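## Task

Scene 1: bring the small yellow sponge from the shelving at the far end of the aisle and set it down on the desk. Every item that was upright on the floor must still be upright at the end. The robot must not tip over or finish leaning. The sponge must rest on the desk by itself, not be held there by the robot.

## Robot and tools

Robot: a Hello Robot Stretch 4 in a physics simulation. It has one arm, not several. An omni-wheel base carries a mast with a lift; on the lift sits a telescoping arm that reaches forward; at its tip is a wrist with yaw, pitch and roll, then a two-finger gripper. It stands about 1.6 m tall, and the base rim lies within 0.23 m of the base origin. Loose objects can occasionally get a small random shove.

Frames: the base frame has its origin on the floor below the base centre, x ahead, y to the left, z up. hand_pose is a point between the open fingertips, expressed in this frame; its printed value may be slightly wrong. Odometry is the base frame as it was when the scene began; base_odometry only integrates wheel turns, so slip counts as motion. Heading is positive leftward, within -3.142 to 3.142.

execute_actions: argument "actions" is a list holding exactly one action, or empty to just read state and images. Optional "cameras" lists which of head_camera, head_left_camera, head_right_camera, wrist_camera (or "all") to return; omitted or null means all, [] means none. An action may contain:
- "base" with exactly one relative move measured from the base's last reported position: translate_m (metres, straight, + forward, -2 to 2), strafe_m (metres sideways, + left, -2 to 2) or rotate_rad (radians in place, + counter-clockwise, -3.2 to 3.2).
- "joints": absolute targets keyed by name, not offsets. lift_m 0 to 1.2 m; arm_m 0 to 0.55 m of extension; wrist_yaw_rad -1.134 to 4.276 (0 points ahead, + turns left, 3.14 tucks back, above 3.4 the arm may interfere); wrist_pitch_rad -1.117 to 4.259 (0 level, 1.57 pointing down); wrist_roll_rad -1.117 to 4.259 (0 keeps fingers at equal height, + rotates clockwise viewed from behind); gripper_m -0.038 to 0.141 m fingertip gap (negative squeezes tips together).
- "pace": "slow", "default", "fast" or "max" (base up to 0.1/0.3/0.4/0.6 m/s and 1/2/3/4 rad/s; with the lift above 0.2 the base is slowed, down to 0.3 m/s and 1 rad/s at 1.2).
- "contact_limits": {"arm_m": value} from 0 (gentlest) to 0.75 (firmest), default 0.5, sets how hard the arm may press before stopping.
- Or alone: {"end_of_arm": "enable_torque"} to revive wrist/gripper motors that shut off.
Motions in an action begin together and may finish at different times; no action runs over 15 s. Joint targets outside range are clipped and reported; any other bad key or value rejects the whole call with no motion. Anything omitted may still be driving toward an earlier target. If a result reports a stop, the rest of that reply's motion and scene-ending calls are skipped. Tip: lift_m 0.4 with wrist_yaw_rad 0 unfolds the wrist at the start.

wait: seconds from 0 to 10; commands nothing new and returns state and images. zoom_image: camera plus region [x0, y0, x1, y1] in pixels of that camera's latest full image, at most 504 by 504. read_manual: only licence texts. finished_scene: scene number 1 or 2; ends that scene for good, reports success and gives the next task. Replying with no tool call ends all remaining scenes.

Result lines: base_status and joint_status tell how each motion ended: "done" (for the base, wheels turned the commanded amount even if slipping), "off_target", "contact_stop_at_<key>" (blocked; that part goes slack, a slack lift may sag under load, slack wheels may roll), "limit_stop_at_<name>", "time_out", "torque_fault" (wrist or gripper motor went limp; send enable_torque). "limit_stop_at_tilt" means a lean past 6 degrees; lift, arm and wheels go slack until it eases. "limit_stop_at_own_body" means a joint would hit the robot; move away from the body, likely when pitch is below -0.2 with a strong roll. on_its_own reports uncommanded effects; "held at" there is a target, not a position. lidar_m: 12 horizontal distances in metres, 30-degree sectors starting straight ahead and going counter-clockwise (4th left, 7th behind, 10th right); "-" means nothing seen or closer than 0.25 m; it sees from about 0.15 m up, may miss glass and thin legs. wrist_depth_mm: 7x7 grid of median depth in mm (100 to 2000), row by row from top left. turned_by_wheels vs turned_by_imu differing by over 0.1 rad indicates a bump or slip. base_tilt in degrees (+ forward, + right) has a fixed bias up to 1.5. motor_effort is percent of max, + toward higher joint values, peak in brackets; wheel effort + means turning right. A load in a level gripper pushes pitch effort away from 0.

Gripping: command gripper_m below the object's width; a firm grip shows as a gripper effort change. Gripper reading and "done" do not prove a hold. If fingertips stick on a surface, raise the lift.

Cameras: head_camera looks forward and down from the mast top (turn the base to look elsewhere); head_left_camera and head_right_camera are fisheyes aimed more steeply, showing base and arm; wrist_camera looks along the fingers. Calibration values given are approximate.

Avoid: dropping, slamming or hard pushes; knocking over floor items; driving or turning with over 1 kg held and arm_m above 0.2, especially fast; steady high pushes with the gripper raised; wrist torque faults. Release the item so it rests on the desk unsupported before finishing.

Each tool is called after "Emit:" as name(argument=value, ...), one argument or row to a line, values as JSON.

## Session

Emit:
execute_actions(
  actions=[],
)

Scene clock: 0.00 s.
base_odometry: x=+0.000 y=+0.000 heading=+0.000 (m, m, rad; odometry frame)
turned_by_wheels: +0.000 (rad since the last result)
turned_by_imu: +0.000 (rad since the last result)
base_tilt: forward=+0.1 right=+0.6 (deg)
lidar_m: 1.60 2.75 0.64 0.65 0.66 2.27 1.19 0.96 0.99 1.09 1.80 1.43
base_status: not commanded
joint_positions: lift_m=+0.158 arm_m=-0.002 wrist_yaw_rad=+3.084 wrist_pitch_rad=+0.012 wrist_roll_rad=+0.002 gripper_m=+0.057
joint_status: not commanded
motor_effort: lift_m=+20 arm_m=+0 wrist_yaw_rad=-1 wrist_pitch_rad=-6 wrist_roll_rad=-1 gripper_m=-3 wheel_0=+0 wheel_1=+0 wheel_2=+0 (%)
hand_pose: x=-0.1141 y=+0.1040 z=+0.3331 quat_wxyz=(+0.029, -0.006, +0.001, +1.000) (m; base frame)
wrist_depth_mm: - 116 142 1576 - - - / - 113 143 1661 - - - / - 125 161 1618 - - - / 149 148 1308 1618 - - - / 229 1118 1281 1576 1576 1808 1808 / 229 1008 878 931 554 891 1025 / 229 750 741 - - 723 741
pictures: head_camera, head_left_camera, head_right_camera, wrist_camera
Images, in order (width x height): head_camera 420x560, head_left_camera 420x672, head_right_camera 420x672, wrist_camera 616x392.

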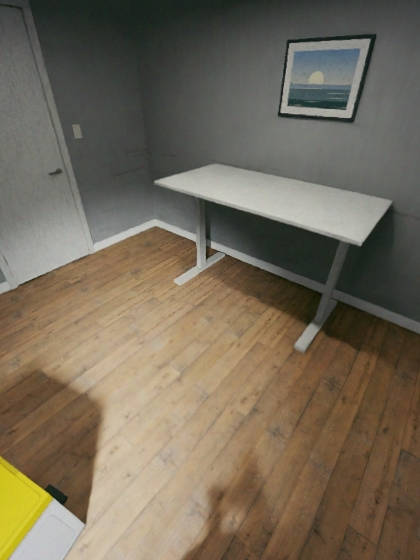

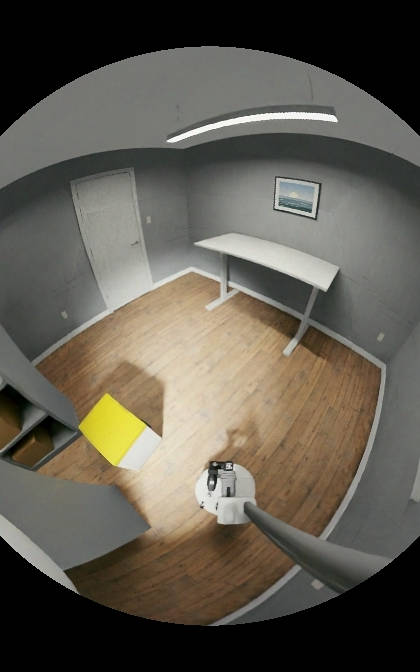

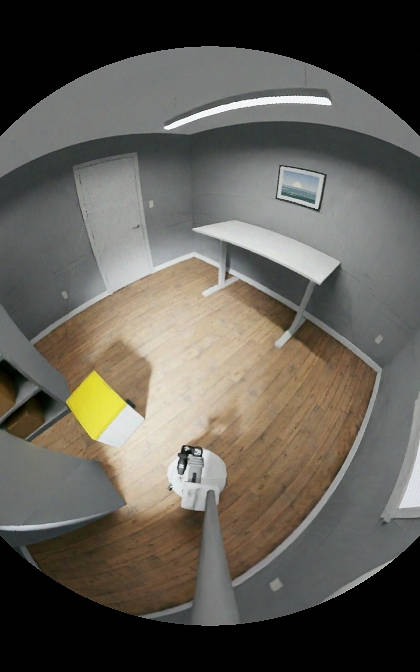

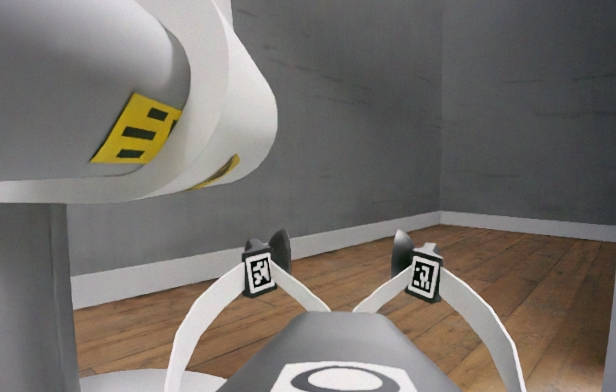

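Emit:
execute_actions(
  actions=[
    {"base":{"translate_m":1.1}},
  ],
  cameras=[],
)

Emit:
execute_actions(
  actions=[
    {"base":{"rotate_rad":2.5}},
  ],
  cameras=["head_camera","head_left_camera"],
)

Scene clock: 5.57 s.
base_odometry: x=+1.100 y=+0.001 heading=+0.001 (m, m, rad; odometry frame)
turned_by_wheels: +0.001 (rad since the last result)
turned_by_imu: -0.002 (rad since the last result)
base_tilt: forward=+0.0 right=+0.6 (deg)
lidar_m: 0.66 1.08 2.01 2.26 0.92 0.87 2.10 1.70 1.69 0.73 0.58 0.57
base_status: done
joint_positions: lift_m=+0.158 arm_m=-0.002 wrist_yaw_rad=+3.084 wrist_pitch_rad=+0.012 wrist_roll_rad=+0.002 gripper_m=+0.057
joint_status: not commanded
motor_effort: lift_m=+20(20) arm_m=+0(1) wrist_yaw_rad=-1(0) wrist_pitch_rad=-6(7) wrist_roll_rad=-1(0) gripper_m=-3(2) wheel_0=+6(10) wheel_1=+5(8) wheel_2=-4(14) (%)
hand_pose: x=-0.1141 y=+0.1040 z=+0.3331 quat_wxyz=(+0.029, -0.006, +0.001, +1.000) (m; base frame)
wrist_depth_mm: - 116 142 - - 1430 1618 / - 113 144 - - 1430 1921 / - 125 161 - - 1430 1336 / 149 148 - - - 1464 788 / 230 1661 1756 1499 1537 1430 778 / 229 1008 917 917 549 820 788 / 230 759 741 - - 732 750
pictures: none
No camera images: the call's "cameras" was empty. Leave "cameras" out to get every camera's image.

Scene clock: 8.10 s.
base_odometry: x=+1.100 y=+0.001 heading=+2.499 (m, m, rad; odometry frame)
turned_by_wheels: +2.499 (rad since the last result)
turned_by_imu: +2.475 (rad since the last result)
base_tilt: forward=+0.0 right=+0.6 (deg)
lidar_m: 0.88 1.59 1.71 1.66 1.82 0.58 0.58 0.63 0.91 2.01 2.18 0.96
base_status: done
joint_positions: lift_m=+0.158 arm_m=-0.002 wrist_yaw_rad=+3.084 wrist_pitch_rad=+0.012 wrist_roll_rad=+0.002 gripper_m=+0.057
joint_status: not commanded
motor_effort: lift_m=+20(20) arm_m=+0(0) wrist_yaw_rad=-2(0) wrist_pitch_rad=-7(6) wrist_roll_rad=+0(0) gripper_m=-3(3) wheel_0=-8(11) wheel_1=-5(10) wheel_2=-4(11) (%)
hand_pose: x=-0.1141 y=+0.1040 z=+0.3331 quat_wxyz=(+0.029, -0.006, +0.001, +1.000) (m; base frame)
wrist_depth_mm: - 116 142 1430 1430 1336 1308 / - 113 144 1430 1464 1430 1397 / - 125 161 1499 1430 1430 1397 / 149 148 1537 1537 1464 1397 1366 / 230 1618 1537 1499 1464 1464 1430 / 229 1008 904 917 549 891 1025 / 229 759 732 - - 723 741
pictures: head_camera, head_left_camera
Images, in order (width x height): head_camera 420x560, head_left_camera 420x672.

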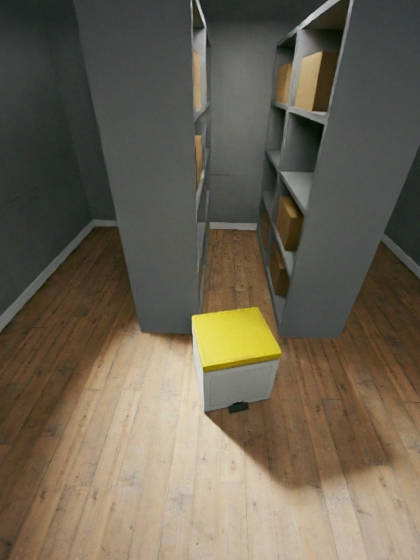

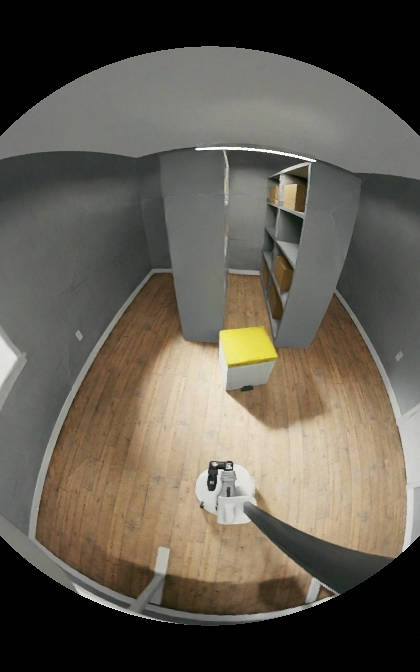

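Emit:
execute_actions(
  actions=[
    {"base":{"strafe_m":0.42}},
  ],
  cameras=[],
)

Emit:
execute_actions(
  actions=[
    {"base":{"translate_m":1.08}},
  ],
  cameras=[],
)

Emit:
execute_actions(
  actions=[
    {"base":{"strafe_m":-0.95},"pace":"slow"},
  ],
  cameras=["head_right_camera"],
)

Emit:
execute_actions(
  actions=[
    {"base":{"strafe_m":0.29}},
  ],
  cameras=["head_camera","head_right_camera"],
)

Scene clock: 11.43 s.
base_odometry: x=+0.848 y=-0.336 heading=+2.499 (m, m, rad; odometry frame)
turned_by_wheels: +0.000 (rad since the last result)
turned_by_imu: +0.001 (rad since the last result)
base_tilt: forward=+0.0 right=+0.6 (deg)
lidar_m: 1.51 1.70 1.28 1.23 1.38 1.37 0.53 0.58 0.90 2.43 1.99 0.98
base_status: done
joint_positions: lift_m=+0.158 arm_m=-0.002 wrist_yaw_rad=+3.084 wrist_pitch_rad=+0.012 wrist_roll_rad=+0.002 gripper_m=+0.057
joint_status: not commanded
motor_effort: lift_m=+20(20) arm_m=-1(0) wrist_yaw_rad=+0(1) wrist_pitch_rad=-6(5) wrist_roll_rad=-1(1) gripper_m=-4(2) wheel_0=-5(14) wheel_1=+2(13) wheel_2=+0(3) (%)
hand_pose: x=-0.1141 y=+0.1040 z=+0.3331 quat_wxyz=(+0.029, -0.006, +0.001, +1.000) (m; base frame)
wrist_depth_mm: - 116 142 1430 1397 1366 1336 / - 113 144 1397 1336 1397 1366 / - 125 162 1397 1397 1397 1308 / 149 149 1537 1464 1464 1397 1366 / 229 1537 1499 1042 1430 1430 1366 / 229 1025 904 866 549 904 1008 / 229 768 723 - - 723 750
pictures: none
No camera images: the call's "cameras" was empty. Leave "cameras" out to get every camera's image.

Scene clock: 16.53 s.
base_odometry: x=-0.017 y=+0.311 heading=+2.500 (m, m, rad; odometry frame)
turned_by_wheels: +0.001 (rad since the last result)
turned_by_imu: -0.002 (rad since the last result)
base_tilt: forward=+0.0 right=+0.6 (deg)
lidar_m: 0.42 1.59 1.23 1.18 1.30 1.85 1.97 1.77 0.41 0.36 0.37 0.45
base_status: done
joint_positions: lift_m=+0.158 arm_m=-0.002 wrist_yaw_rad=+3.084 wrist_pitch_rad=+0.012 wrist_roll_rad=+0.002 gripper_m=+0.057
joint_status: not commanded
motor_effort: lift_m=+20(20) arm_m=+0(0) wrist_yaw_rad=-1(0) wrist_pitch_rad=-6(6) wrist_roll_rad=-1(1) gripper_m=-2(2) wheel_0=+6(11) wheel_1=+4(9) wheel_2=-2(14) (%)
hand_pose: x=-0.1141 y=+0.1040 z=+0.3331 quat_wxyz=(+0.029, -0.006, +0.001, +1.000) (m; base frame)
wrist_depth_mm: - 116 142 - - - 1921 / - 113 144 - - - 1921 / - 125 161 - - - 1983 / 149 148 - - - - 1983 / 229 1618 1756 1537 1537 1756 1708 / 229 1025 904 946 554 891 1025 / 229 750 741 - - 723 750
pictures: none
No camera images: the call's "cameras" was empty. Leave "cameras" out to get every camera's image.

action 0: "base": strafe_m = -0.95 would last too long for one action: at the pace "slow" strafe_m can be at most 0.78 in either direction: name a faster pace, or command the rest in another action

Scene clock: 18.83 s.
base_odometry: x=-0.190 y=+0.079 heading=+2.500 (m, m, rad; odometry frame)
turned_by_wheels: +0.000 (rad since the last result)
turned_by_imu: +0.001 (rad since the last result)
base_tilt: forward=+0.0 right=+0.6 (deg)
lidar_m: 1.06 1.21 0.93 0.91 0.99 1.41 1.98 1.76 0.71 0.65 0.64 0.51
base_status: done
joint_positions: lift_m=+0.158 arm_m=-0.002 wrist_yaw_rad=+3.084 wrist_pitch_rad=+0.012 wrist_roll_rad=+0.002 gripper_m=+0.057
joint_status: not commanded
motor_effort: lift_m=+20(20) arm_m=-1(1) wrist_yaw_rad=+0(0) wrist_pitch_rad=-5(5) wrist_roll_rad=+0(1) gripper_m=-1(2) wheel_0=-5(13) wheel_1=+3(10) wheel_2=+0(1) (%)
hand_pose: x=-0.1141 y=+0.1040 z=+0.3331 quat_wxyz=(+0.029, -0.006, +0.001, +1.000) (m; base frame)
wrist_depth_mm: - 116 142 - - - 1430 / - 113 144 - - - 1430 / - 125 161 - - - 1464 / 149 148 - - - - 1430 / 229 1661 1756 1537 1618 1661 1366 / 229 1025 904 917 549 904 1008 / 229 759 741 - - 723 741
pictures: head_camera, head_right_camera
Images, in order (width x height): head_camera 420x560, head_right_camera 420x672.

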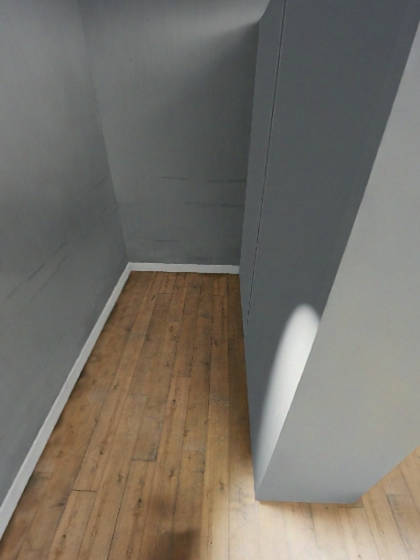

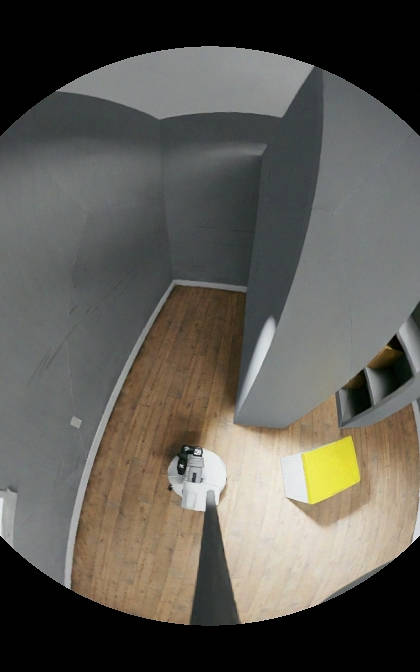

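Emit:
execute_actions(
  actions=[
    {"base":{"strafe_m":-0.41}},
  ],
  cameras=[],
)

Emit:
execute_actions(
  actions=[
    {"base":{"strafe_m":-0.65},"pace":"slow"},
  ],
  cameras=["head_camera","head_right_camera"],
)

Scene clock: 21.83 s.
base_odometry: x=+0.055 y=+0.407 heading=+2.500 (m, m, rad; odometry frame)
turned_by_wheels: +0.000 (rad since the last result)
turned_by_imu: -0.001 (rad since the last result)
base_tilt: forward=+0.1 right=+0.6 (deg)
lidar_m: 0.43 0.47 1.37 1.31 1.42 2.06 1.97 1.78 0.29 0.25 0.26 0.45
base_status: done
joint_positions: lift_m=+0.158 arm_m=-0.002 wrist_yaw_rad=+3.084 wrist_pitch_rad=+0.012 wrist_roll_rad=+0.002 gripper_m=+0.057
joint_status: not commanded
motor_effort: lift_m=+20(20) arm_m=+0(1) wrist_yaw_rad=-1(0) wrist_pitch_rad=-5(6) wrist_roll_rad=+0(1) gripper_m=-4(4) wheel_0=+7(14) wheel_1=-1(12) wheel_2=+0(1) (%)
hand_pose: x=-0.1141 y=+0.1040 z=+0.3331 quat_wxyz=(+0.029, -0.006, +0.001, +1.000) (m; base frame)
wrist_depth_mm: - 116 142 - - - - / - 113 144 - - - - / - 125 161 - - - - / 149 148 - - - - - / 230 1708 1708 1576 1537 1708 1708 / 230 1025 904 931 549 904 1025 / 229 750 732 - - 723 741
pictures: none
No camera images: the call's "cameras" was empty. Leave "cameras" out to get every camera's image.

Scene clock: 29.47 s.
base_odometry: x=+0.444 y=+0.928 heading=+2.500 (m, m, rad; odometry frame)
turned_by_wheels: +0.000 (rad since the last result)
turned_by_imu: -0.002 (rad since the last result)
base_tilt: forward=+0.1 right=+0.6 (deg)
lidar_m: 1.10 0.54 0.62 1.97 2.04 1.74 2.14 1.84 0.25 0.25 0.25 0.43
base_status: done
joint_positions: lift_m=+0.158 arm_m=-0.002 wrist_yaw_rad=+3.084 wrist_pitch_rad=+0.012 wrist_roll_rad=+0.002 gripper_m=+0.057
joint_status: not commanded
motor_effort: lift_m=+20(20) arm_m=-1(0) wrist_yaw_rad=+1(0) wrist_pitch_rad=-6(6) wrist_roll_rad=-2(1) gripper_m=-3(2) wheel_0=+9(12) wheel_1=-6(8) wheel_2=+0(1) (%)
hand_pose: x=-0.1141 y=+0.1040 z=+0.3331 quat_wxyz=(+0.029, -0.006, +0.001, +1.000) (m; base frame)
wrist_depth_mm: - 115 142 - - - - / - 113 144 - - - - / - 125 161 - - - - / 149 148 - - - - - / 229 1618 1661 1576 1537 1708 1661 / 229 1008 891 931 549 891 1025 / 230 759 732 - - 723 750
pictures: head_camera, head_right_camera
Images, in order (width x height): head_camera 420x560, head_right_camera 420x672.

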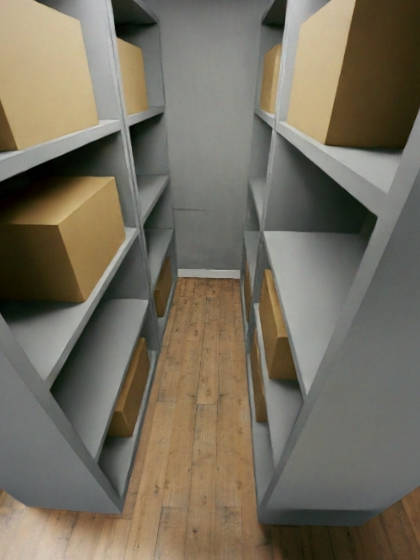

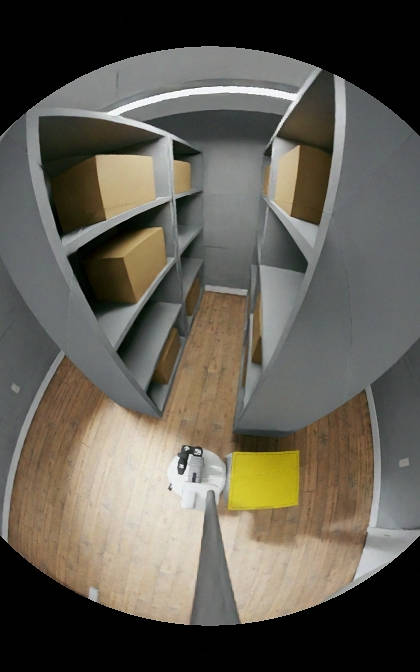

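Emit:
execute_actions(
  actions=[
    {"base":{"strafe_m":0.16}},
  ],
  cameras=[],
)

Emit:
execute_actions(
  actions=[
    {"base":{"rotate_rad":-0.06}},
  ],
  cameras=[],
)

Emit:
execute_actions(
  actions=[
    {"base":{"translate_m":0.9}},
  ],
  cameras=["head_camera","head_right_camera","head_left_camera"],
)

Scene clock: 31.87 s.
base_odometry: x=+0.348 y=+0.800 heading=+2.500 (m, m, rad; odometry frame)
turned_by_wheels: +0.000 (rad since the last result)
turned_by_imu: +0.000 (rad since the last result)
base_tilt: forward=+0.0 right=+0.6 (deg)
lidar_m: 0.75 0.47 0.63 1.81 1.91 1.73 2.47 1.83 0.36 0.35 0.37 0.55
base_status: done
joint_positions: lift_m=+0.158 arm_m=-0.002 wrist_yaw_rad=+3.084 wrist_pitch_rad=+0.012 wrist_roll_rad=+0.002 gripper_m=+0.057
joint_status: not commanded
motor_effort: lift_m=+20(20) arm_m=+0(1) wrist_yaw_rad=+0(0) wrist_pitch_rad=-5(6) wrist_roll_rad=-1(1) gripper_m=-3(2) wheel_0=-6(14) wheel_1=+2(11) wheel_2=+0(0) (%)
hand_pose: x=-0.1141 y=+0.1040 z=+0.3331 quat_wxyz=(+0.029, -0.006, +0.001, +1.000) (m; base frame)
wrist_depth_mm: - 116 142 - - - - / - 113 143 - - - - / - 125 161 - - - - / 149 148 - - - - - / 230 1661 1708 1576 1537 1708 1756 / 230 1008 891 931 549 904 1008 / 229 778 750 - - 732 750
pictures: none
No camera images: the call's "cameras" was empty. Leave "cameras" out to get every camera's image.

Scene clock: 32.50 s.
base_odometry: x=+0.348 y=+0.800 heading=+2.441 (m, m, rad; odometry frame)
turned_by_wheels: -0.059 (rad since the last result)
turned_by_imu: -0.058 (rad since the last result)
base_tilt: forward=+0.0 right=+0.6 (deg)
lidar_m: 0.91 0.48 0.58 1.80 1.90 1.74 2.06 1.80 0.36 0.34 0.37 0.55
base_status: done
joint_positions: lift_m=+0.158 arm_m=-0.002 wrist_yaw_rad=+3.084 wrist_pitch_rad=+0.012 wrist_roll_rad=+0.002 gripper_m=+0.057
joint_status: not commanded
motor_effort: lift_m=+20(20) arm_m=+0(1) wrist_yaw_rad=-1(0) wrist_pitch_rad=-5(6) wrist_roll_rad=-1(2) gripper_m=-3(1) wheel_0=+6(7) wheel_1=+6(7) wheel_2=+6(8) (%)
hand_pose: x=-0.1141 y=+0.1040 z=+0.3331 quat_wxyz=(+0.029, -0.006, +0.001, +1.000) (m; base frame)
wrist_depth_mm: - 116 142 - - - - / - 113 144 - - - - / - 125 161 - - - - / 149 148 - - - - - / 229 1661 1661 1537 1576 1708 1756 / 229 1025 891 931 554 904 1025 / 229 759 741 - - 723 741
pictures: none
No camera images: the call's "cameras" was empty. Leave "cameras" out to get every camera's image.

Scene clock: 36.97 s.
base_odometry: x=-0.340 y=+1.379 heading=+2.442 (m, m, rad; odometry frame)
turned_by_wheels: +0.001 (rad since the last result)
turned_by_imu: -0.001 (rad since the last result)
base_tilt: forward=+0.0 right=+0.6 (deg)
lidar_m: 0.85 0.33 0.25 0.25 0.25 0.34 3.45 0.52 0.38 0.35 0.39 0.54
base_status: done
joint_positions: lift_m=+0.158 arm_m=-0.002 wrist_yaw_rad=+3.084 wrist_pitch_rad=+0.012 wrist_roll_rad=+0.002 gripper_m=+0.057
joint_status: not commanded
motor_effort: lift_m=+20(20) arm_m=-1(0) wrist_yaw_rad=+0(0) wrist_pitch_rad=-6(6) wrist_roll_rad=-2(0) gripper_m=-4(4) wheel_0=+7(10) wheel_1=+4(10) wheel_2=-3(16) (%)
hand_pose: x=-0.1141 y=+0.1040 z=+0.3331 quat_wxyz=(+0.029, -0.006, +0.001, +1.000) (m; base frame)
wrist_depth_mm: - 116 142 - - 338 300 / - 113 144 - - 480 455 / - 125 161 - - 554 549 / 149 148 - - - 559 554 / 229 866 1708 1537 580 564 273 / 229 878 891 931 387 569 267 / 229 759 732 - - 559 264
pictures: head_camera, head_left_camera, head_right_camera
Images, in order (width x height): head_camera 420x560, head_left_camera 420x672, head_right_camera 420x672.

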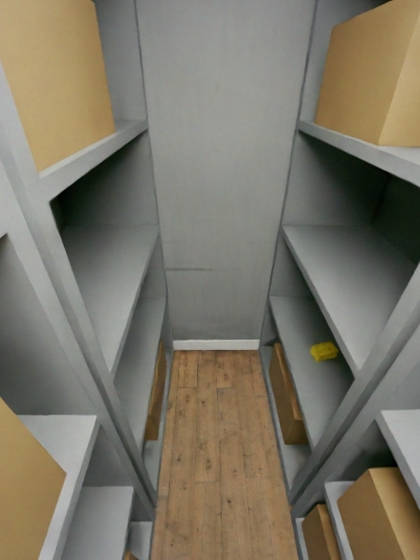

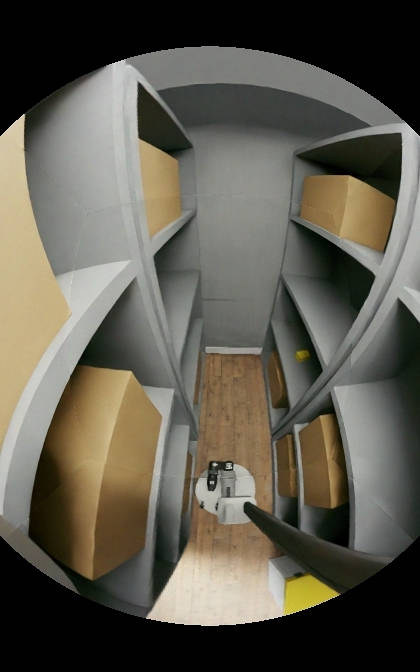

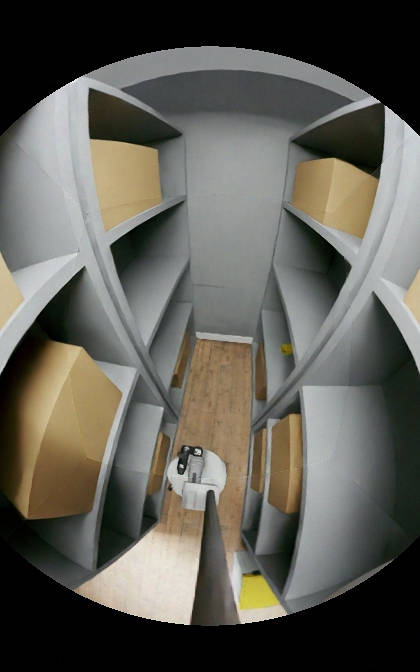

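Emit:
execute_actions(
  actions=[
    {"base":{"strafe_m":-0.06},"joints":{"lift_m":0.75,"wrist_pitch_rad":1.3}},
  ],
  cameras=[],
)

Emit:
execute_actions(
  actions=[
    {"base":{"translate_m":0.62},"joints":{"wrist_yaw_rad":0,"gripper_m":0.13}},
  ],
  cameras=[],
)

Emit:
execute_actions(
  actions=[
    {"joints":{"lift_m":0.55,"wrist_pitch_rad":0.3}},
  ],
  cameras=[],
)

Emit:
execute_actions(
  actions=[
    {"base":{"rotate_rad":-0.9},"pace":"slow"},
  ],
  cameras=["head_right_camera","wrist_camera"],
)

Scene clock: 39.20 s.
base_odometry: x=-0.302 y=+1.425 heading=+2.442 (m, m, rad; odometry frame)
turned_by_wheels: +0.000 (rad since the last result)
turned_by_imu: +0.000 (rad since the last result)
base_tilt: forward=+0.1 right=+0.7 (deg)
lidar_m: 1.08 0.41 0.29 0.27 0.29 0.43 3.47 0.44 0.31 0.31 0.31 0.44
base_status: done
joint_positions: lift_m=+0.174 arm_m=-0.002 wrist_yaw_rad=+3.084 wrist_pitch_rad=+0.388 wrist_roll_rad=+0.002 gripper_m=+0.057
joint_status: lift_m limit_stop_at_own_body (moved +0.016 of +0.592); wrist_pitch_rad limit_stop_at_own_body (moved +0.376 of +1.288)
on_its_own: wrist_pitch_rad is held at +0.386, not at your +1.300, since a limit_stop_at_own_body; lift_m is slack since a limit_stop_at_own_body (your +0.750 is given up); arm_m is slack since a limit_stop_at_own_body
motor_effort: lift_m=+20(26) arm_m=+0(1) wrist_yaw_rad=+0(1) wrist_pitch_rad=-5(6) wrist_roll_rad=-2(1) gripper_m=+0(3) wheel_0=+7(12) wheel_1=-3(12) wheel_2=+0(3) (%)
hand_pose: x=-0.0927 y=+0.1028 z=+0.2430 quat_wxyz=(+0.029, -0.193, +0.007, +0.981) (m; base frame)
wrist_depth_mm: 530 732 - - - 500 488 / 554 788 - - - 530 521 / 232 854 1160 1255 1229 564 554 / 229 831 878 866 866 609 603 / 231 297 296 283 287 544 517 / 222 238 220 224 209 225 355 / 202 204 198 - - 193 349
pictures: none
No camera images: the call's "cameras" was empty. Leave "cameras" out to get every camera's image.

not run: a stop came earlier in this reply.

not run: a stop came earlier in this reply.

not run: a stop came earlier in this reply.

Emit:
execute_actions(
  actions=[
    {"base":{"translate_m":0.62},"joints":{"lift_m":0.75}},
  ],
  cameras=[],
)

Emit:
execute_actions(
  actions=[
    {"joints":{"wrist_pitch_rad":1.3,"wrist_yaw_rad":0,"gripper_m":0.13}},
  ],
  cameras=[],
)

Emit:
execute_actions(
  actions=[
    {"joints":{"lift_m":0.55,"wrist_pitch_rad":0.3}},
  ],
  cameras=[],
)

Emit:
execute_actions(
  actions=[
    {"base":{"rotate_rad":-0.9},"pace":"slow"},
  ],
  cameras=["head_right_camera","wrist_camera"],
)

Scene clock: 44.07 s.
base_odometry: x=-0.776 y=+1.824 heading=+2.443 (m, m, rad; odometry frame)
turned_by_wheels: +0.001 (rad since the last result)
turned_by_imu: -0.001 (rad since the last result)
base_tilt: forward=+0.0 right=+0.6 (deg)
lidar_m: 0.73 0.37 0.27 0.27 0.29 0.41 1.35 0.46 0.33 0.31 0.33 0.47
base_status: done
joint_positions: lift_m=+0.750 arm_m=-0.002 wrist_yaw_rad=+3.084 wrist_pitch_rad=+0.388 wrist_roll_rad=+0.002 gripper_m=+0.057
joint_status: all done
on_its_own: wrist_pitch_rad is held at +0.386, not at your +1.300, since a limit_stop_at_own_body; arm_m is slack since a limit_stop_at_own_body
motor_effort: lift_m=+24(24) arm_m=+0(0) wrist_yaw_rad=+0(0) wrist_pitch_rad=-5(5) wrist_roll_rad=-1(1) gripper_m=-3(1) wheel_0=+5(11) wheel_1=+3(8) wheel_2=-2(15) (%)
hand_pose: x=-0.0927 y=+0.1027 z=+0.8186 quat_wxyz=(+0.029, -0.193, +0.007, +0.981) (m; base frame)
wrist_depth_mm: 1042 1098 - - 1078 1042 1008 / 1098 1138 - - 1160 1118 683 / 231 831 1708 - 1182 1160 314 / 231 820 1576 - 1308 931 322 / 231 842 1430 1661 820 683 310 / 229 878 1255 1281 500 392 319 / 236 569 1118 - - 449 332
pictures: none
No camera images: the call's "cameras" was empty. Leave "cameras" out to get every camera's image.

Scene clock: 46.47 s.
base_odometry: x=-0.776 y=+1.824 heading=+2.443 (m, m, rad; odometry frame)
turned_by_wheels: +0.000 (rad since the last result)
turned_by_imu: +0.000 (rad since the last result)
base_tilt: forward=+0.0 right=+0.7 (deg)
lidar_m: 0.73 0.38 0.28 0.26 0.29 0.39 1.34 0.47 0.33 0.31 0.32 0.46
base_status: not commanded
joint_positions: lift_m=+0.750 arm_m=-0.002 wrist_yaw_rad=+0.000 wrist_pitch_rad=+1.301 wrist_roll_rad=+0.002 gripper_m=+0.130
joint_status: all done
on_its_own: arm_m is slack since a limit_stop_at_own_body
motor_effort: lift_m=+24(24) arm_m=+0(0) wrist_yaw_rad=-1(6) wrist_pitch_rad=-1(6) wrist_roll_rad=+0(2) gripper_m=-1(6) wheel_0=+5(5) wheel_1=+3(3) wheel_2=-2(2) (%)
hand_pose: x=+0.2458 y=-0.0874 z=+0.6498 quat_wxyz=(+0.796, +0.001, +0.605, +0.000) (m; base frame)
wrist_depth_mm: 452 759 820 809 788 732 647 / 609 891 960 946 931 820 798 / 597 676 931 917 917 809 539 / 591 683 917 917 891 691 525 / 569 691 229 878 866 530 504 / 549 699 661 179 831 569 488 / 554 788 640 - - 647 480
pictures: none
No camera images: the call's "cameras" was empty. Leave "cameras" out to get every camera's image.

Scene clock: 48.37 s.
base_odometry: x=-0.776 y=+1.824 heading=+2.443 (m, m, rad; odometry frame)
turned_by_wheels: +0.000 (rad since the last result)
turned_by_imu: +0.000 (rad since the last result)
base_tilt: forward=+0.0 right=+0.6 (deg)
lidar_m: 0.73 0.38 0.28 0.26 0.29 0.41 1.34 0.45 0.33 0.29 0.34 0.46
base_status: not commanded
joint_positions: lift_m=+0.550 arm_m=-0.002 wrist_yaw_rad=+0.000 wrist_pitch_rad=+0.302 wrist_roll_rad=+0.002 gripper_m=+0.130
joint_status: all done
on_its_own: arm_m is slack since a limit_stop_at_own_body
motor_effort: lift_m=+16(23) arm_m=+0(0) wrist_yaw_rad=-1(1) wrist_pitch_rad=-7(11) wrist_roll_rad=-1(1) gripper_m=+1(1) wheel_0=+5(5) wheel_1=+3(3) wheel_2=-2(2) (%)
hand_pose: x=+0.4442 y=-0.0874 z=+0.6426 quat_wxyz=(+0.989, +0.001, +0.151, +0.000) (m; base frame)
wrist_depth_mm: 452 488 477 466 449 442 427 / 473 508 496 480 477 459 433 / 496 539 530 512 500 488 445 / 525 564 559 549 525 517 452 / 496 591 229 574 559 508 459 / 609 627 634 176 585 525 508 / 661 647 676 - - 603 544
pictures: none
No camera images: the call's "cameras" was empty. Leave "cameras" out to get every camera's image.

Scene clock: 50.53 s.
base_odometry: x=-0.776 y=+1.824 heading=+1.544 (m, m, rad; odometry frame)
turned_by_wheels: -0.899 (rad since the last result)
turned_by_imu: -0.890 (rad since the last result)
base_tilt: forward=+0.0 right=+0.6 (deg)
lidar_m: 0.35 0.56 0.68 0.34 0.26 0.26 0.29 0.51 0.80 0.41 0.30 0.30
base_status: done
joint_positions: lift_m=+0.550 arm_m=-0.002 wrist_yaw_rad=+0.000 wrist_pitch_rad=+0.302 wrist_roll_rad=+0.002 gripper_m=+0.130
joint_status: not commanded
on_its_own: arm_m is slack since a limit_stop_at_own_body
motor_effort: lift_m=+16(16) arm_m=+0(0) wrist_yaw_rad=+0(1) wrist_pitch_rad=-6(6) wrist_roll_rad=+0(0) gripper_m=+0(4) wheel_0=+7(10) wheel_1=+4(10) wheel_2=+6(9) (%)
hand_pose: x=+0.4442 y=-0.0874 z=+0.6426 quat_wxyz=(+0.989, +0.001, +0.151, +0.000) (m; base frame)
wrist_depth_mm: 480 539 647 691 569 480 427 / 488 564 668 732 591 496 439 / 517 585 707 768 634 521 459 / 544 591 634 627 615 544 480 / 569 462 229 459 389 402 445 / 597 394 347 175 303 324 345 / 634 661 306 - - 287 287
pictures: head_right_camera, wrist_camera
camera_calibration (this result's frames):
wrist_camera: T_world_to_cam=[[0.0725852, -0.997291, -0.0119482, -0.0938493], [-0.360236, -0.0150441, -0.93274, 0.800724], [0.930033, 0.0720072, -0.360352, 0.0584388], [0, 0, 0, 1]] pos_world=[0.240912, -0.0857569, 0.766804]
Images, in order (width x height): head_right_camera 420x672, wrist_camera 616x392.

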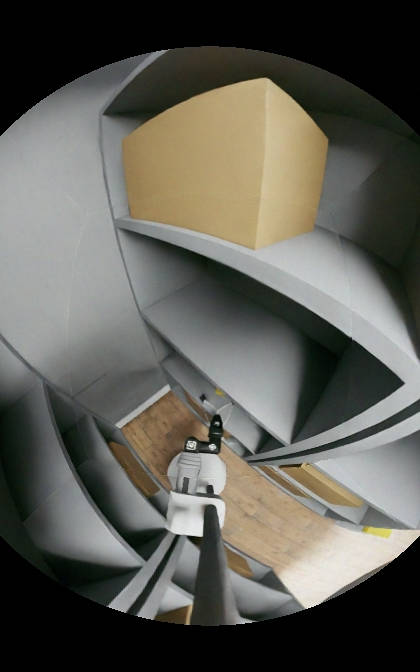

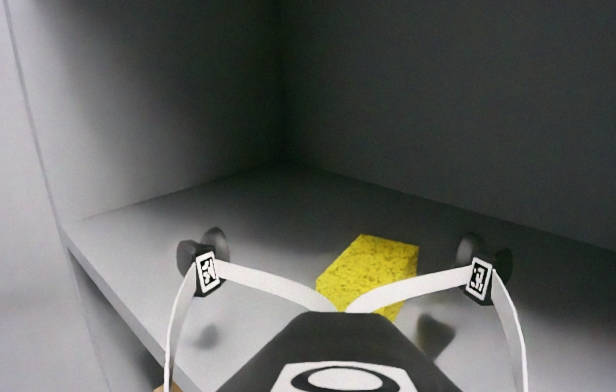

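Emit:
execute_actions(
  actions=[
    {"base":{"rotate_rad":-0.07},"joints":{"arm_m":0.07}},
  ],
  cameras=[],
)

Emit:
execute_actions(
  actions=[
    {"joints":{"lift_m":0.475},"pace":"slow"},
  ],
  cameras=["wrist_camera"],
)

Scene clock: 52.03 s.
base_odometry: x=-0.776 y=+1.824 heading=+1.475 (m, m, rad; odometry frame)
turned_by_wheels: -0.069 (rad since the last result)
turned_by_imu: -0.068 (rad since the last result)
base_tilt: forward=+0.0 right=+0.6 (deg)
lidar_m: 0.34 0.53 0.71 0.36 0.28 0.26 0.30 0.45 0.95 0.42 0.32 0.31
base_status: done
joint_positions: lift_m=+0.550 arm_m=+0.069 wrist_yaw_rad=+0.000 wrist_pitch_rad=+0.302 wrist_roll_rad=+0.002 gripper_m=+0.130
joint_status: all done
motor_effort: lift_m=+16(16) arm_m=+5(4) wrist_yaw_rad=-1(0) wrist_pitch_rad=-6(6) wrist_roll_rad=+1(2) gripper_m=-1(0) wheel_0=+5(11) wheel_1=+3(9) wheel_2=+7(9) (%)
hand_pose: x=+0.5154 y=-0.0874 z=+0.6427 quat_wxyz=(+0.989, +0.001, +0.151, +0.000) (m; base frame)
wrist_depth_mm: 469 535 640 574 484 415 370 / 480 559 668 609 504 433 382 / 500 580 715 640 525 445 399 / 517 580 634 627 544 469 418 / 466 462 229 462 452 399 418 / 355 359 343 175 309 324 345 / 300 294 304 - - 287 287
pictures: none
No camera images: the call's "cameras" was empty. Leave "cameras" out to get every camera's image.

Scene clock: 53.53 s.
base_odometry: x=-0.776 y=+1.824 heading=+1.475 (m, m, rad; odometry frame)
turned_by_wheels: +0.000 (rad since the last result)
turned_by_imu: +0.000 (rad since the last result)
base_tilt: forward=+0.0 right=+0.6 (deg)
lidar_m: 0.33 0.52 0.73 0.36 0.27 0.25 0.30 0.47 0.94 0.43 0.32 0.30
base_status: not commanded
joint_positions: lift_m=+0.475 arm_m=+0.069 wrist_yaw_rad=+0.000 wrist_pitch_rad=+0.302 wrist_roll_rad=+0.002 gripper_m=+0.130
joint_status: all done
motor_effort: lift_m=+15(15) arm_m=+5(5) wrist_yaw_rad=+0(1) wrist_pitch_rad=-6(5) wrist_roll_rad=+0(2) gripper_m=+1(0) wheel_0=+5(5) wheel_1=+3(3) wheel_2=+7(7) (%)
hand_pose: x=+0.5154 y=-0.0874 z=+0.5677 quat_wxyz=(+0.989, +0.001, +0.151, +0.000) (m; base frame)
wrist_depth_mm: 469 525 647 574 484 415 373 / 477 559 668 603 500 430 387 / 496 559 654 609 535 449 399 / 439 439 430 397 418 415 402 / 310 312 229 231 290 271 298 / 241 243 232 176 219 217 234 / 211 196 206 - - 194 197
pictures: wrist_camera
camera_calibration (this result's frames):
wrist_camera: T_world_to_cam=[[0.072563, -0.997292, -0.0119379, -0.0999152], [-0.360106, -0.0150354, -0.93279, 0.756462], [0.930085, 0.071985, -0.360222, -0.0349008], [0, 0, 0, 1]] pos_world=[0.312117, -0.0857586, 0.691855]
Images, in order (width x height): wrist_camera 616x392.

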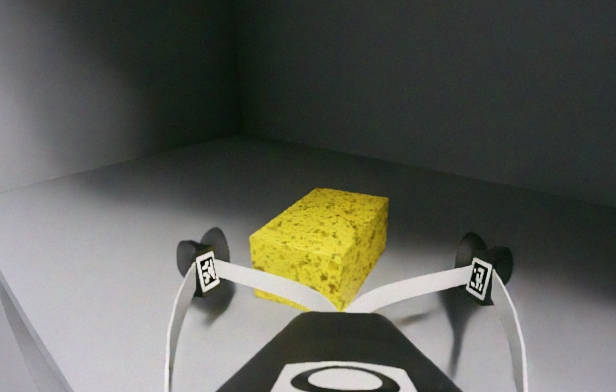

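Emit:
execute_actions(
  actions=[
    {"joints":{"arm_m":0.105,"lift_m":0.465},"pace":"slow"},
  ],
  cameras=[],
)

Emit:
execute_actions(
  actions=[
    {"joints":{"gripper_m":0.02}},
  ],
  cameras=[],
)

Emit:
execute_actions(
  actions=[
    {"joints":{"lift_m":0.55,"arm_m":0}},
  ],
  cameras=[],
)

Emit:
execute_actions(
  actions=[
    {"base":{"rotate_rad":0.96},"pace":"slow"},
  ],
  cameras=["wrist_camera"],
)

Emit:
execute_actions(
  actions=[
    {"base":{"translate_m":-2},"joints":{"lift_m":0.85}},
  ],
  cameras=[],
)

Emit:
execute_actions(
  actions=[
    {"base":{"rotate_rad":3.14}},
  ],
  cameras=["head_camera","wrist_camera"],
)

Scene clock: 55.60 s.
base_odometry: x=-0.776 y=+1.824 heading=+1.475 (m, m, rad; odometry frame)
turned_by_wheels: +0.000 (rad since the last result)
turned_by_imu: +0.000 (rad since the last result)
base_tilt: forward=+0.1 right=+0.6 (deg)
lidar_m: 0.34 0.51 0.73 0.36 0.28 0.27 0.29 0.44 0.94 0.42 0.31 0.30
base_status: not commanded
joint_positions: lift_m=+0.465 arm_m=+0.104 wrist_yaw_rad=+0.000 wrist_pitch_rad=+0.302 wrist_roll_rad=+0.002 gripper_m=+0.130
joint_status: all done
motor_effort: lift_m=+15(15) arm_m=+5(7) wrist_yaw_rad=+0(0) wrist_pitch_rad=-4(6) wrist_roll_rad=-2(1) gripper_m=+0(2) wheel_0=+5(5) wheel_1=+3(3) wheel_2=+7(7) (%)
hand_pose: x=+0.5504 y=-0.0874 z=+0.5577 quat_wxyz=(+0.989, +0.001, +0.151, +0.000) (m; base frame)
wrist_depth_mm: 449 521 621 544 452 389 349 / 459 539 640 564 473 404 362 / 477 539 627 574 496 421 373 / 410 404 397 370 392 389 375 / 291 291 220 199 257 253 277 / 225 225 211 175 205 204 216 / 189 185 192 - - 181 -
pictures: none
No camera images: the call's "cameras" was empty. Leave "cameras" out to get every camera's image.

Scene clock: 57.60 s.
base_odometry: x=-0.776 y=+1.824 heading=+1.475 (m, m, rad; odometry frame)
turned_by_wheels: +0.000 (rad since the last result)
turned_by_imu: +0.000 (rad since the last result)
base_tilt: forward=+0.1 right=+0.6 (deg)
lidar_m: 0.35 0.50 0.74 0.37 0.26 0.27 0.29 0.48 0.96 0.40 0.30 0.31
base_status: not commanded
joint_positions: lift_m=+0.465 arm_m=+0.104 wrist_yaw_rad=+0.000 wrist_pitch_rad=+0.302 wrist_roll_rad=+0.002 gripper_m=+0.020
joint_status: all done
motor_effort: lift_m=+15(15) arm_m=+5(5) wrist_yaw_rad=+0(1) wrist_pitch_rad=-6(7) wrist_roll_rad=-1(1) gripper_m=-14(14) wheel_0=+5(5) wheel_1=+3(3) wheel_2=+7(7) (%)
hand_pose: x=+0.5504 y=-0.0874 z=+0.5577 quat_wxyz=(+0.989, +0.001, +0.151, +0.000) (m; base frame)
wrist_depth_mm: 449 517 621 539 455 389 347 / 459 535 647 564 473 404 362 / 480 544 627 564 496 421 375 / 413 407 402 370 389 389 375 / 293 291 290 191 201 281 277 / 224 227 208 181 181 180 216 / 189 185 191 - - 180 -
pictures: none
No camera images: the call's "cameras" was empty. Leave "cameras" out to get every camera's image.

Scene clock: 58.93 s.
base_odometry: x=-0.776 y=+1.824 heading=+1.475 (m, m, rad; odometry frame)
turned_by_wheels: +0.000 (rad since the last result)
turned_by_imu: +0.000 (rad since the last result)
base_tilt: forward=+0.1 right=+0.6 (deg)
lidar_m: 0.33 0.52 0.71 0.36 0.26 0.27 0.30 0.45 0.97 0.43 0.32 0.30
base_status: not commanded
joint_positions: lift_m=+0.550 arm_m=+0.001 wrist_yaw_rad=+0.000 wrist_pitch_rad=+0.302 wrist_roll_rad=+0.002 gripper_m=+0.020
joint_status: all done
motor_effort: lift_m=+24(26) arm_m=-5(2) wrist_yaw_rad=+0(1) wrist_pitch_rad=-6(7) wrist_roll_rad=-1(0) gripper_m=-16(16) wheel_0=+5(5) wheel_1=+3(3) wheel_2=+7(7) (%)
hand_pose: x=+0.4472 y=-0.0874 z=+0.6420 quat_wxyz=(+0.989, +0.001, +0.151, +0.000) (m; base frame)
wrist_depth_mm: 496 580 691 654 539 462 415 / 512 597 723 668 564 477 430 / 535 621 759 707 597 504 449 / 544 603 647 591 585 525 466 / 492 462 466 191 200 445 439 / 585 359 330 182 180 179 347 / 621 317 304 - - 286 -
pictures: none
No camera images: the call's "cameras" was empty. Leave "cameras" out to get every camera's image.

Scene clock: 61.17 s.
base_odometry: x=-0.776 y=+1.824 heading=+2.434 (m, m, rad; odometry frame)
turned_by_wheels: +0.958 (rad since the last result)
turned_by_imu: +0.949 (rad since the last result)
base_tilt: forward=+0.0 right=+0.6 (deg)
lidar_m: 0.73 0.39 0.28 0.26 0.28 0.39 1.13 0.45 0.34 0.31 0.32 0.46
base_status: done
joint_positions: lift_m=+0.550 arm_m=+0.001 wrist_yaw_rad=+0.000 wrist_pitch_rad=+0.302 wrist_roll_rad=+0.002 gripper_m=+0.020
joint_status: not commanded
motor_effort: lift_m=+24(24) arm_m=-5(5) wrist_yaw_rad=+0(1) wrist_pitch_rad=-7(7) wrist_roll_rad=-1(1) gripper_m=-15(15) wheel_0=-7(10) wheel_1=-5(10) wheel_2=-7(9) (%)
hand_pose: x=+0.4472 y=-0.0874 z=+0.6420 quat_wxyz=(+0.989, +0.001, +0.151, +0.000) (m; base frame)
wrist_depth_mm: 449 480 469 462 449 439 415 / 473 504 492 484 473 466 427 / 488 535 521 508 500 480 436 / 521 559 544 525 517 512 452 / 492 591 574 191 201 539 462 / 609 603 615 181 181 180 508 / 647 640 668 - - 597 535
pictures: wrist_camera
camera_calibration (this result's frames):
wrist_camera: T_world_to_cam=[[0.0724841, -0.997298, -0.0119495, -0.0940543], [-0.360238, -0.0150063, -0.93274, 0.801155], [0.93004, 0.0719134, -0.360353, 0.0554341], [0, 0, 0, 1]] pos_world=[0.243868, -0.0857642, 0.766121]
Images, in order (width x height): wrist_camera 616x392.

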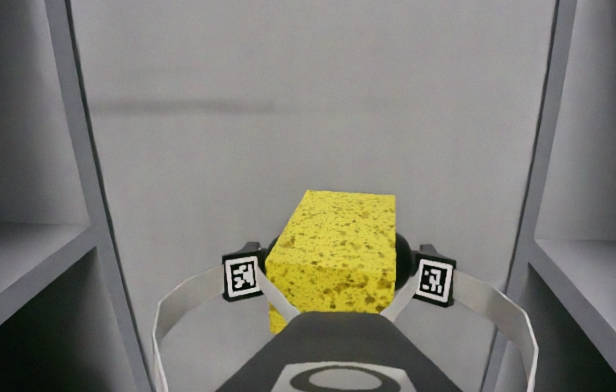

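Scene clock: 69.33 s.
base_odometry: x=+0.742 y=+0.523 heading=+2.433 (m, m, rad; odometry frame)
turned_by_wheels: +0.000 (rad since the last result)
turned_by_imu: +0.001 (rad since the last result)
base_tilt: forward=+0.1 right=+0.6 (deg)
lidar_m: 1.09 0.94 1.95 1.82 1.92 1.23 1.21 1.29 1.93 1.84 0.47 0.45
base_status: done
joint_positions: lift_m=+0.850 arm_m=+0.001 wrist_yaw_rad=+0.000 wrist_pitch_rad=+0.302 wrist_roll_rad=+0.002 gripper_m=+0.020
joint_status: all done
motor_effort: lift_m=+24(26) arm_m=-5(5) wrist_yaw_rad=+0(2) wrist_pitch_rad=-6(6) wrist_roll_rad=-2(1) gripper_m=-15(13) wheel_0=-5(12) wheel_1=-4(10) wheel_2=+3(12) (%)
hand_pose: x=+0.4472 y=-0.0874 z=+0.9420 quat_wxyz=(+0.989, +0.001, +0.151, +0.000) (m; base frame)
wrist_depth_mm: 634 634 1138 - - 1308 554 / 661 668 1366 - - 621 569 / 707 699 1618 - - 627 621 / 750 741 1618 - 1281 668 640 / 798 778 1060 191 201 683 676 / 866 831 1205 181 181 179 732 / 931 891 1255 - - 788 768
pictures: none
No camera images: the call's "cameras" was empty. Leave "cameras" out to get every camera's image.

Scene clock: 72.20 s.
base_odometry: x=+0.743 y=+0.523 heading=-0.711 (m, m, rad; odometry frame)
turned_by_wheels: +3.139 (rad since the last result)
turned_by_imu: +3.110 (rad since the last result)
base_tilt: forward=+0.0 right=+0.6 (deg)
lidar_m: 1.19 1.27 1.93 1.87 0.46 0.46 1.15 0.93 1.93 1.85 1.91 1.26
base_status: done
joint_positions: lift_m=+0.850 arm_m=+0.001 wrist_yaw_rad=+0.000 wrist_pitch_rad=+0.302 wrist_roll_rad=+0.002 gripper_m=+0.020
joint_status: not commanded
motor_effort: lift_m=+24(24) arm_m=-5(5) wrist_yaw_rad=-1(0) wrist_pitch_rad=-7(6) wrist_roll_rad=-1(1) gripper_m=-16(15) wheel_0=-6(13) wheel_1=-3(10) wheel_2=-4(13) (%)
hand_pose: x=+0.4472 y=-0.0874 z=+0.9420 quat_wxyz=(+0.989, +0.001, +0.151, +0.000) (m; base frame)
wrist_depth_mm: 1661 1661 1661 1661 1537 1537 1499 / 1808 1576 1366 1281 1255 1281 1499 / 1921 1863 1808 1756 1708 1708 1661 / - 1921 1983 1863 1808 1808 1756 / - - - 191 200 1921 1863 / 1661 1618 1576 181 181 179 1576 / 1366 1336 1430 - - 1336 1336
pictures: head_camera, wrist_camera
camera_calibration (this result's frames):
wrist_camera: T_world_to_cam=[[0.0726403, -0.997287, -0.0119532, -0.0904919], [-0.360221, -0.015058, -0.932746, 1.08101], [0.930035, 0.0720607, -0.360337, 0.163537], [0, 0, 0, 1]] pos_world=[0.243879, -0.0857531, 1.06615]
Images, in order (width x height): head_camera 420x560, wrist_camera 616x392.

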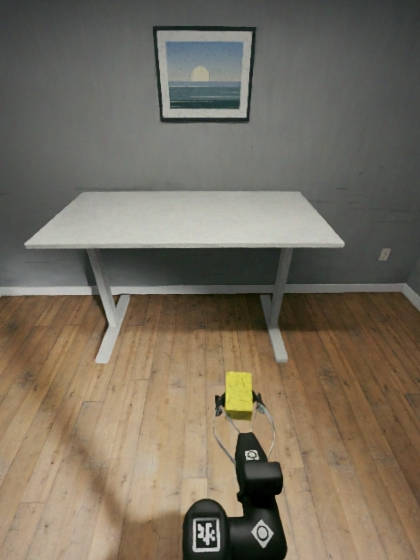

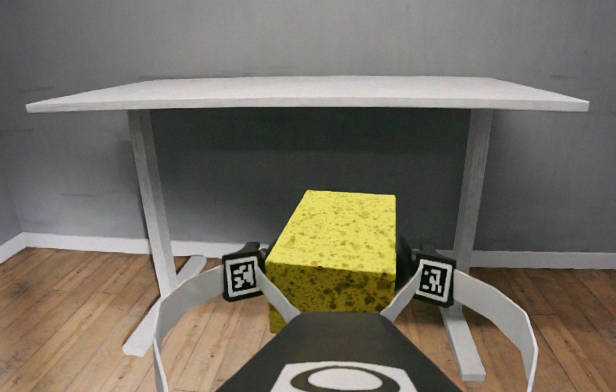

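Desk ≈0.94 high.

Emit:
execute_actions(
  actions=[
    {"base":{"translate_m":0.85},"joints":{"lift_m":0.97,"arm_m":0.1}},
  ],
  cameras=["wrist_camera"],
)

Scene clock: 76.80 s.
base_odometry: x=+1.387 y=-0.032 heading=-0.711 (m, m, rad; odometry frame)
turned_by_wheels: +0.000 (rad since the last result)
turned_by_imu: -0.001 (rad since the last result)
base_tilt: forward=+0.0 right=+0.6 (deg)
lidar_m: 0.33 0.37 0.50 1.81 1.91 1.22 1.34 1.81 1.92 1.83 0.50 0.37
base_status: done
joint_positions: lift_m=+0.970 arm_m=+0.099 wrist_yaw_rad=+0.000 wrist_pitch_rad=+0.302 wrist_roll_rad=+0.002 gripper_m=+0.020
joint_status: all done
motor_effort: lift_m=+24(26) arm_m=+5(6) wrist_yaw_rad=+0(0) wrist_pitch_rad=-6(6) wrist_roll_rad=-1(1) gripper_m=-15(14) wheel_0=+6(10) wheel_1=+3(10) wheel_2=-3(13) (%)
hand_pose: x=+0.5455 y=-0.0874 z=+1.0620 quat_wxyz=(+0.989, +0.001, +0.151, +0.000) (m; base frame)
wrist_depth_mm: 788 768 759 759 741 715 699 / 842 820 798 788 750 732 732 / 891 866 842 820 809 788 778 / 661 647 647 597 627 621 603 / 466 462 473 190 202 449 449 / 359 362 332 182 181 180 347 / 304 296 307 - - 289 -
pictures: wrist_camera
camera_calibration (this result's frames):
wrist_camera: T_world_to_cam=[[0.0725639, -0.997292, -0.0119499, -0.0961798], [-0.360178, -0.0150303, -0.932762, 1.22832], [0.930057, 0.0719889, -0.360294, 0.115313], [0, 0, 0, 1]] pos_world=[0.342145, -0.0857587, 1.18613]
Images, in order (width x height): wrist_camera 616x392.

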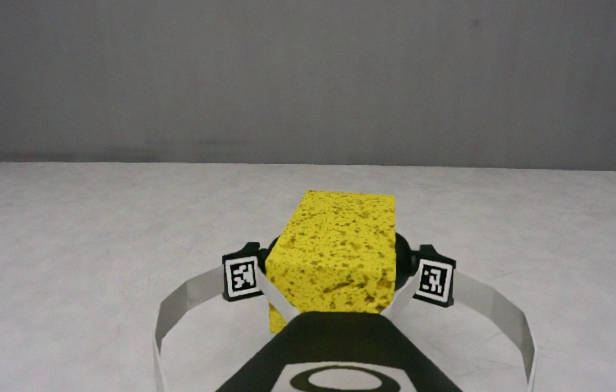

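Same as 0.085 above.

Emit:
execute_actions(
  actions=[
    {"joints":{"lift_m":0.887},"pace":"slow"},
  ],
  cameras=[],
)

Emit:
execute_actions(
  actions=[
    {"joints":{"gripper_m":0.12}},
  ],
  cameras=[],
)

Emit:
execute_actions(
  actions=[
    {"joints":{"lift_m":0.98}},
  ],
  cameras=["wrist_camera"],
)

Emit:
finished_scene(
  scene=1,
)

Scene clock: 78.80 s.
base_odometry: x=+1.387 y=-0.032 heading=-0.711 (m, m, rad; odometry frame)
turned_by_wheels: +0.000 (rad since the last result)
turned_by_imu: +0.000 (rad since the last result)
base_tilt: forward=+0.1 right=+0.6 (deg)
lidar_m: 0.35 0.37 0.51 1.81 1.93 1.23 1.33 1.81 1.94 1.84 0.49 0.38
base_status: not commanded
joint_positions: lift_m=+0.887 arm_m=+0.099 wrist_yaw_rad=+0.000 wrist_pitch_rad=+0.302 wrist_roll_rad=+0.002 gripper_m=+0.020
joint_status: all done
motor_effort: lift_m=+15(24) arm_m=+5(5) wrist_yaw_rad=+0(0) wrist_pitch_rad=-7(7) wrist_roll_rad=+0(1) gripper_m=-15(17) wheel_0=+6(6) wheel_1=+3(3) wheel_2=-3(3) (%)
hand_pose: x=+0.5455 y=-0.0874 z=+0.9797 quat_wxyz=(+0.989, +0.001, +0.151, +0.000) (m; base frame)
wrist_depth_mm: 809 798 778 741 732 707 683 / 842 820 809 788 768 750 732 / 715 691 668 654 647 640 640 / 421 424 413 387 407 404 397 / 303 301 301 190 200 293 287 / 233 235 216 181 180 180 224 / 196 191 199 - - 187 -
pictures: none
No camera images: the call's "cameras" was empty. Leave "cameras" out to get every camera's image.

Scene clock: 80.67 s.
base_odometry: x=+1.387 y=-0.032 heading=-0.711 (m, m, rad; odometry frame)
turned_by_wheels: +0.000 (rad since the last result)
turned_by_imu: +0.000 (rad since the last result)
base_tilt: forward=+0.1 right=+0.7 (deg)
lidar_m: 0.34 0.38 0.49 1.81 1.93 1.23 1.32 1.79 1.90 1.84 0.50 0.38
base_status: not commanded
joint_positions: lift_m=+0.887 arm_m=+0.099 wrist_yaw_rad=+0.000 wrist_pitch_rad=+0.302 wrist_roll_rad=+0.002 gripper_m=+0.120
joint_status: all done
motor_effort: lift_m=+15(15) arm_m=+5(5) wrist_yaw_rad=-1(1) wrist_pitch_rad=-5(7) wrist_roll_rad=-2(0) gripper_m=-1(14) wheel_0=+6(6) wheel_1=+3(3) wheel_2=-3(3) (%)
hand_pose: x=+0.5455 y=-0.0874 z=+0.9797 quat_wxyz=(+0.989, +0.001, +0.151, +0.000) (m; base frame)
wrist_depth_mm: 809 778 768 750 732 715 691 / 854 831 809 798 759 741 732 / 715 691 668 661 640 640 647 / 424 421 418 410 404 402 397 / 301 301 236 209 233 262 287 / 232 235 225 175 187 211 224 / 196 191 200 - - 187 191
pictures: none
No camera images: the call's "cameras" was empty. Leave "cameras" out to get every camera's image.

Scene clock: 82.07 s.
base_odometry: x=+1.387 y=-0.032 heading=-0.711 (m, m, rad; odometry frame)
turned_by_wheels: +0.000 (rad since the last result)
turned_by_imu: +0.000 (rad since the last result)
base_tilt: forward=+0.0 right=+0.6 (deg)
lidar_m: 0.34 0.37 0.52 1.81 1.92 1.21 1.36 1.80 1.93 1.84 0.51 0.37
base_status: not commanded
joint_positions: lift_m=+0.980 arm_m=+0.099 wrist_yaw_rad=+0.000 wrist_pitch_rad=+0.302 wrist_roll_rad=+0.002 gripper_m=+0.120
joint_status: all done
motor_effort: lift_m=+24(27) arm_m=+5(5) wrist_yaw_rad=+0(1) wrist_pitch_rad=-5(5) wrist_roll_rad=+0(0) gripper_m=-2(0) wheel_0=+6(6) wheel_1=+4(3) wheel_2=-3(3) (%)
hand_pose: x=+0.5455 y=-0.0874 z=+1.0720 quat_wxyz=(+0.989, +0.001, +0.151, +0.000) (m; base frame)
wrist_depth_mm: 788 788 759 741 715 715 707 / 831 831 798 788 768 750 732 / 904 866 854 820 809 788 759 / 691 676 668 661 647 647 640 / 492 488 237 484 477 424 469 / 377 379 364 174 324 342 362 / 315 307 320 - - 301 303
pictures: wrist_camera
camera_calibration (this result's frames):
wrist_camera: T_world_to_cam=[[0.072564, -0.997292, -0.0119499, -0.0960606], [-0.360177, -0.0150302, -0.932763, 1.23763], [0.930058, 0.0719891, -0.360292, 0.118907], [0, 0, 0, 1]] pos_world=[0.342146, -0.0857587, 1.19611]
Images, in order (width x height): wrist_camera 616x392.

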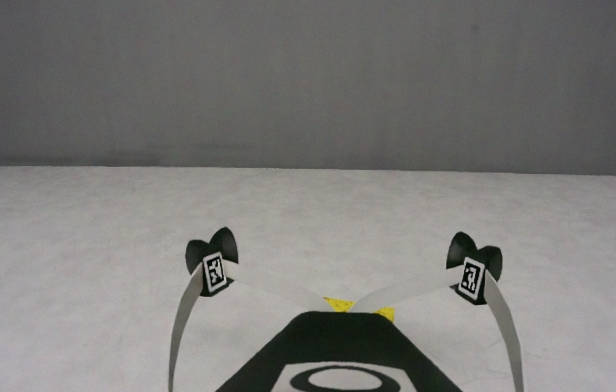

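The scene is finished: the task was done.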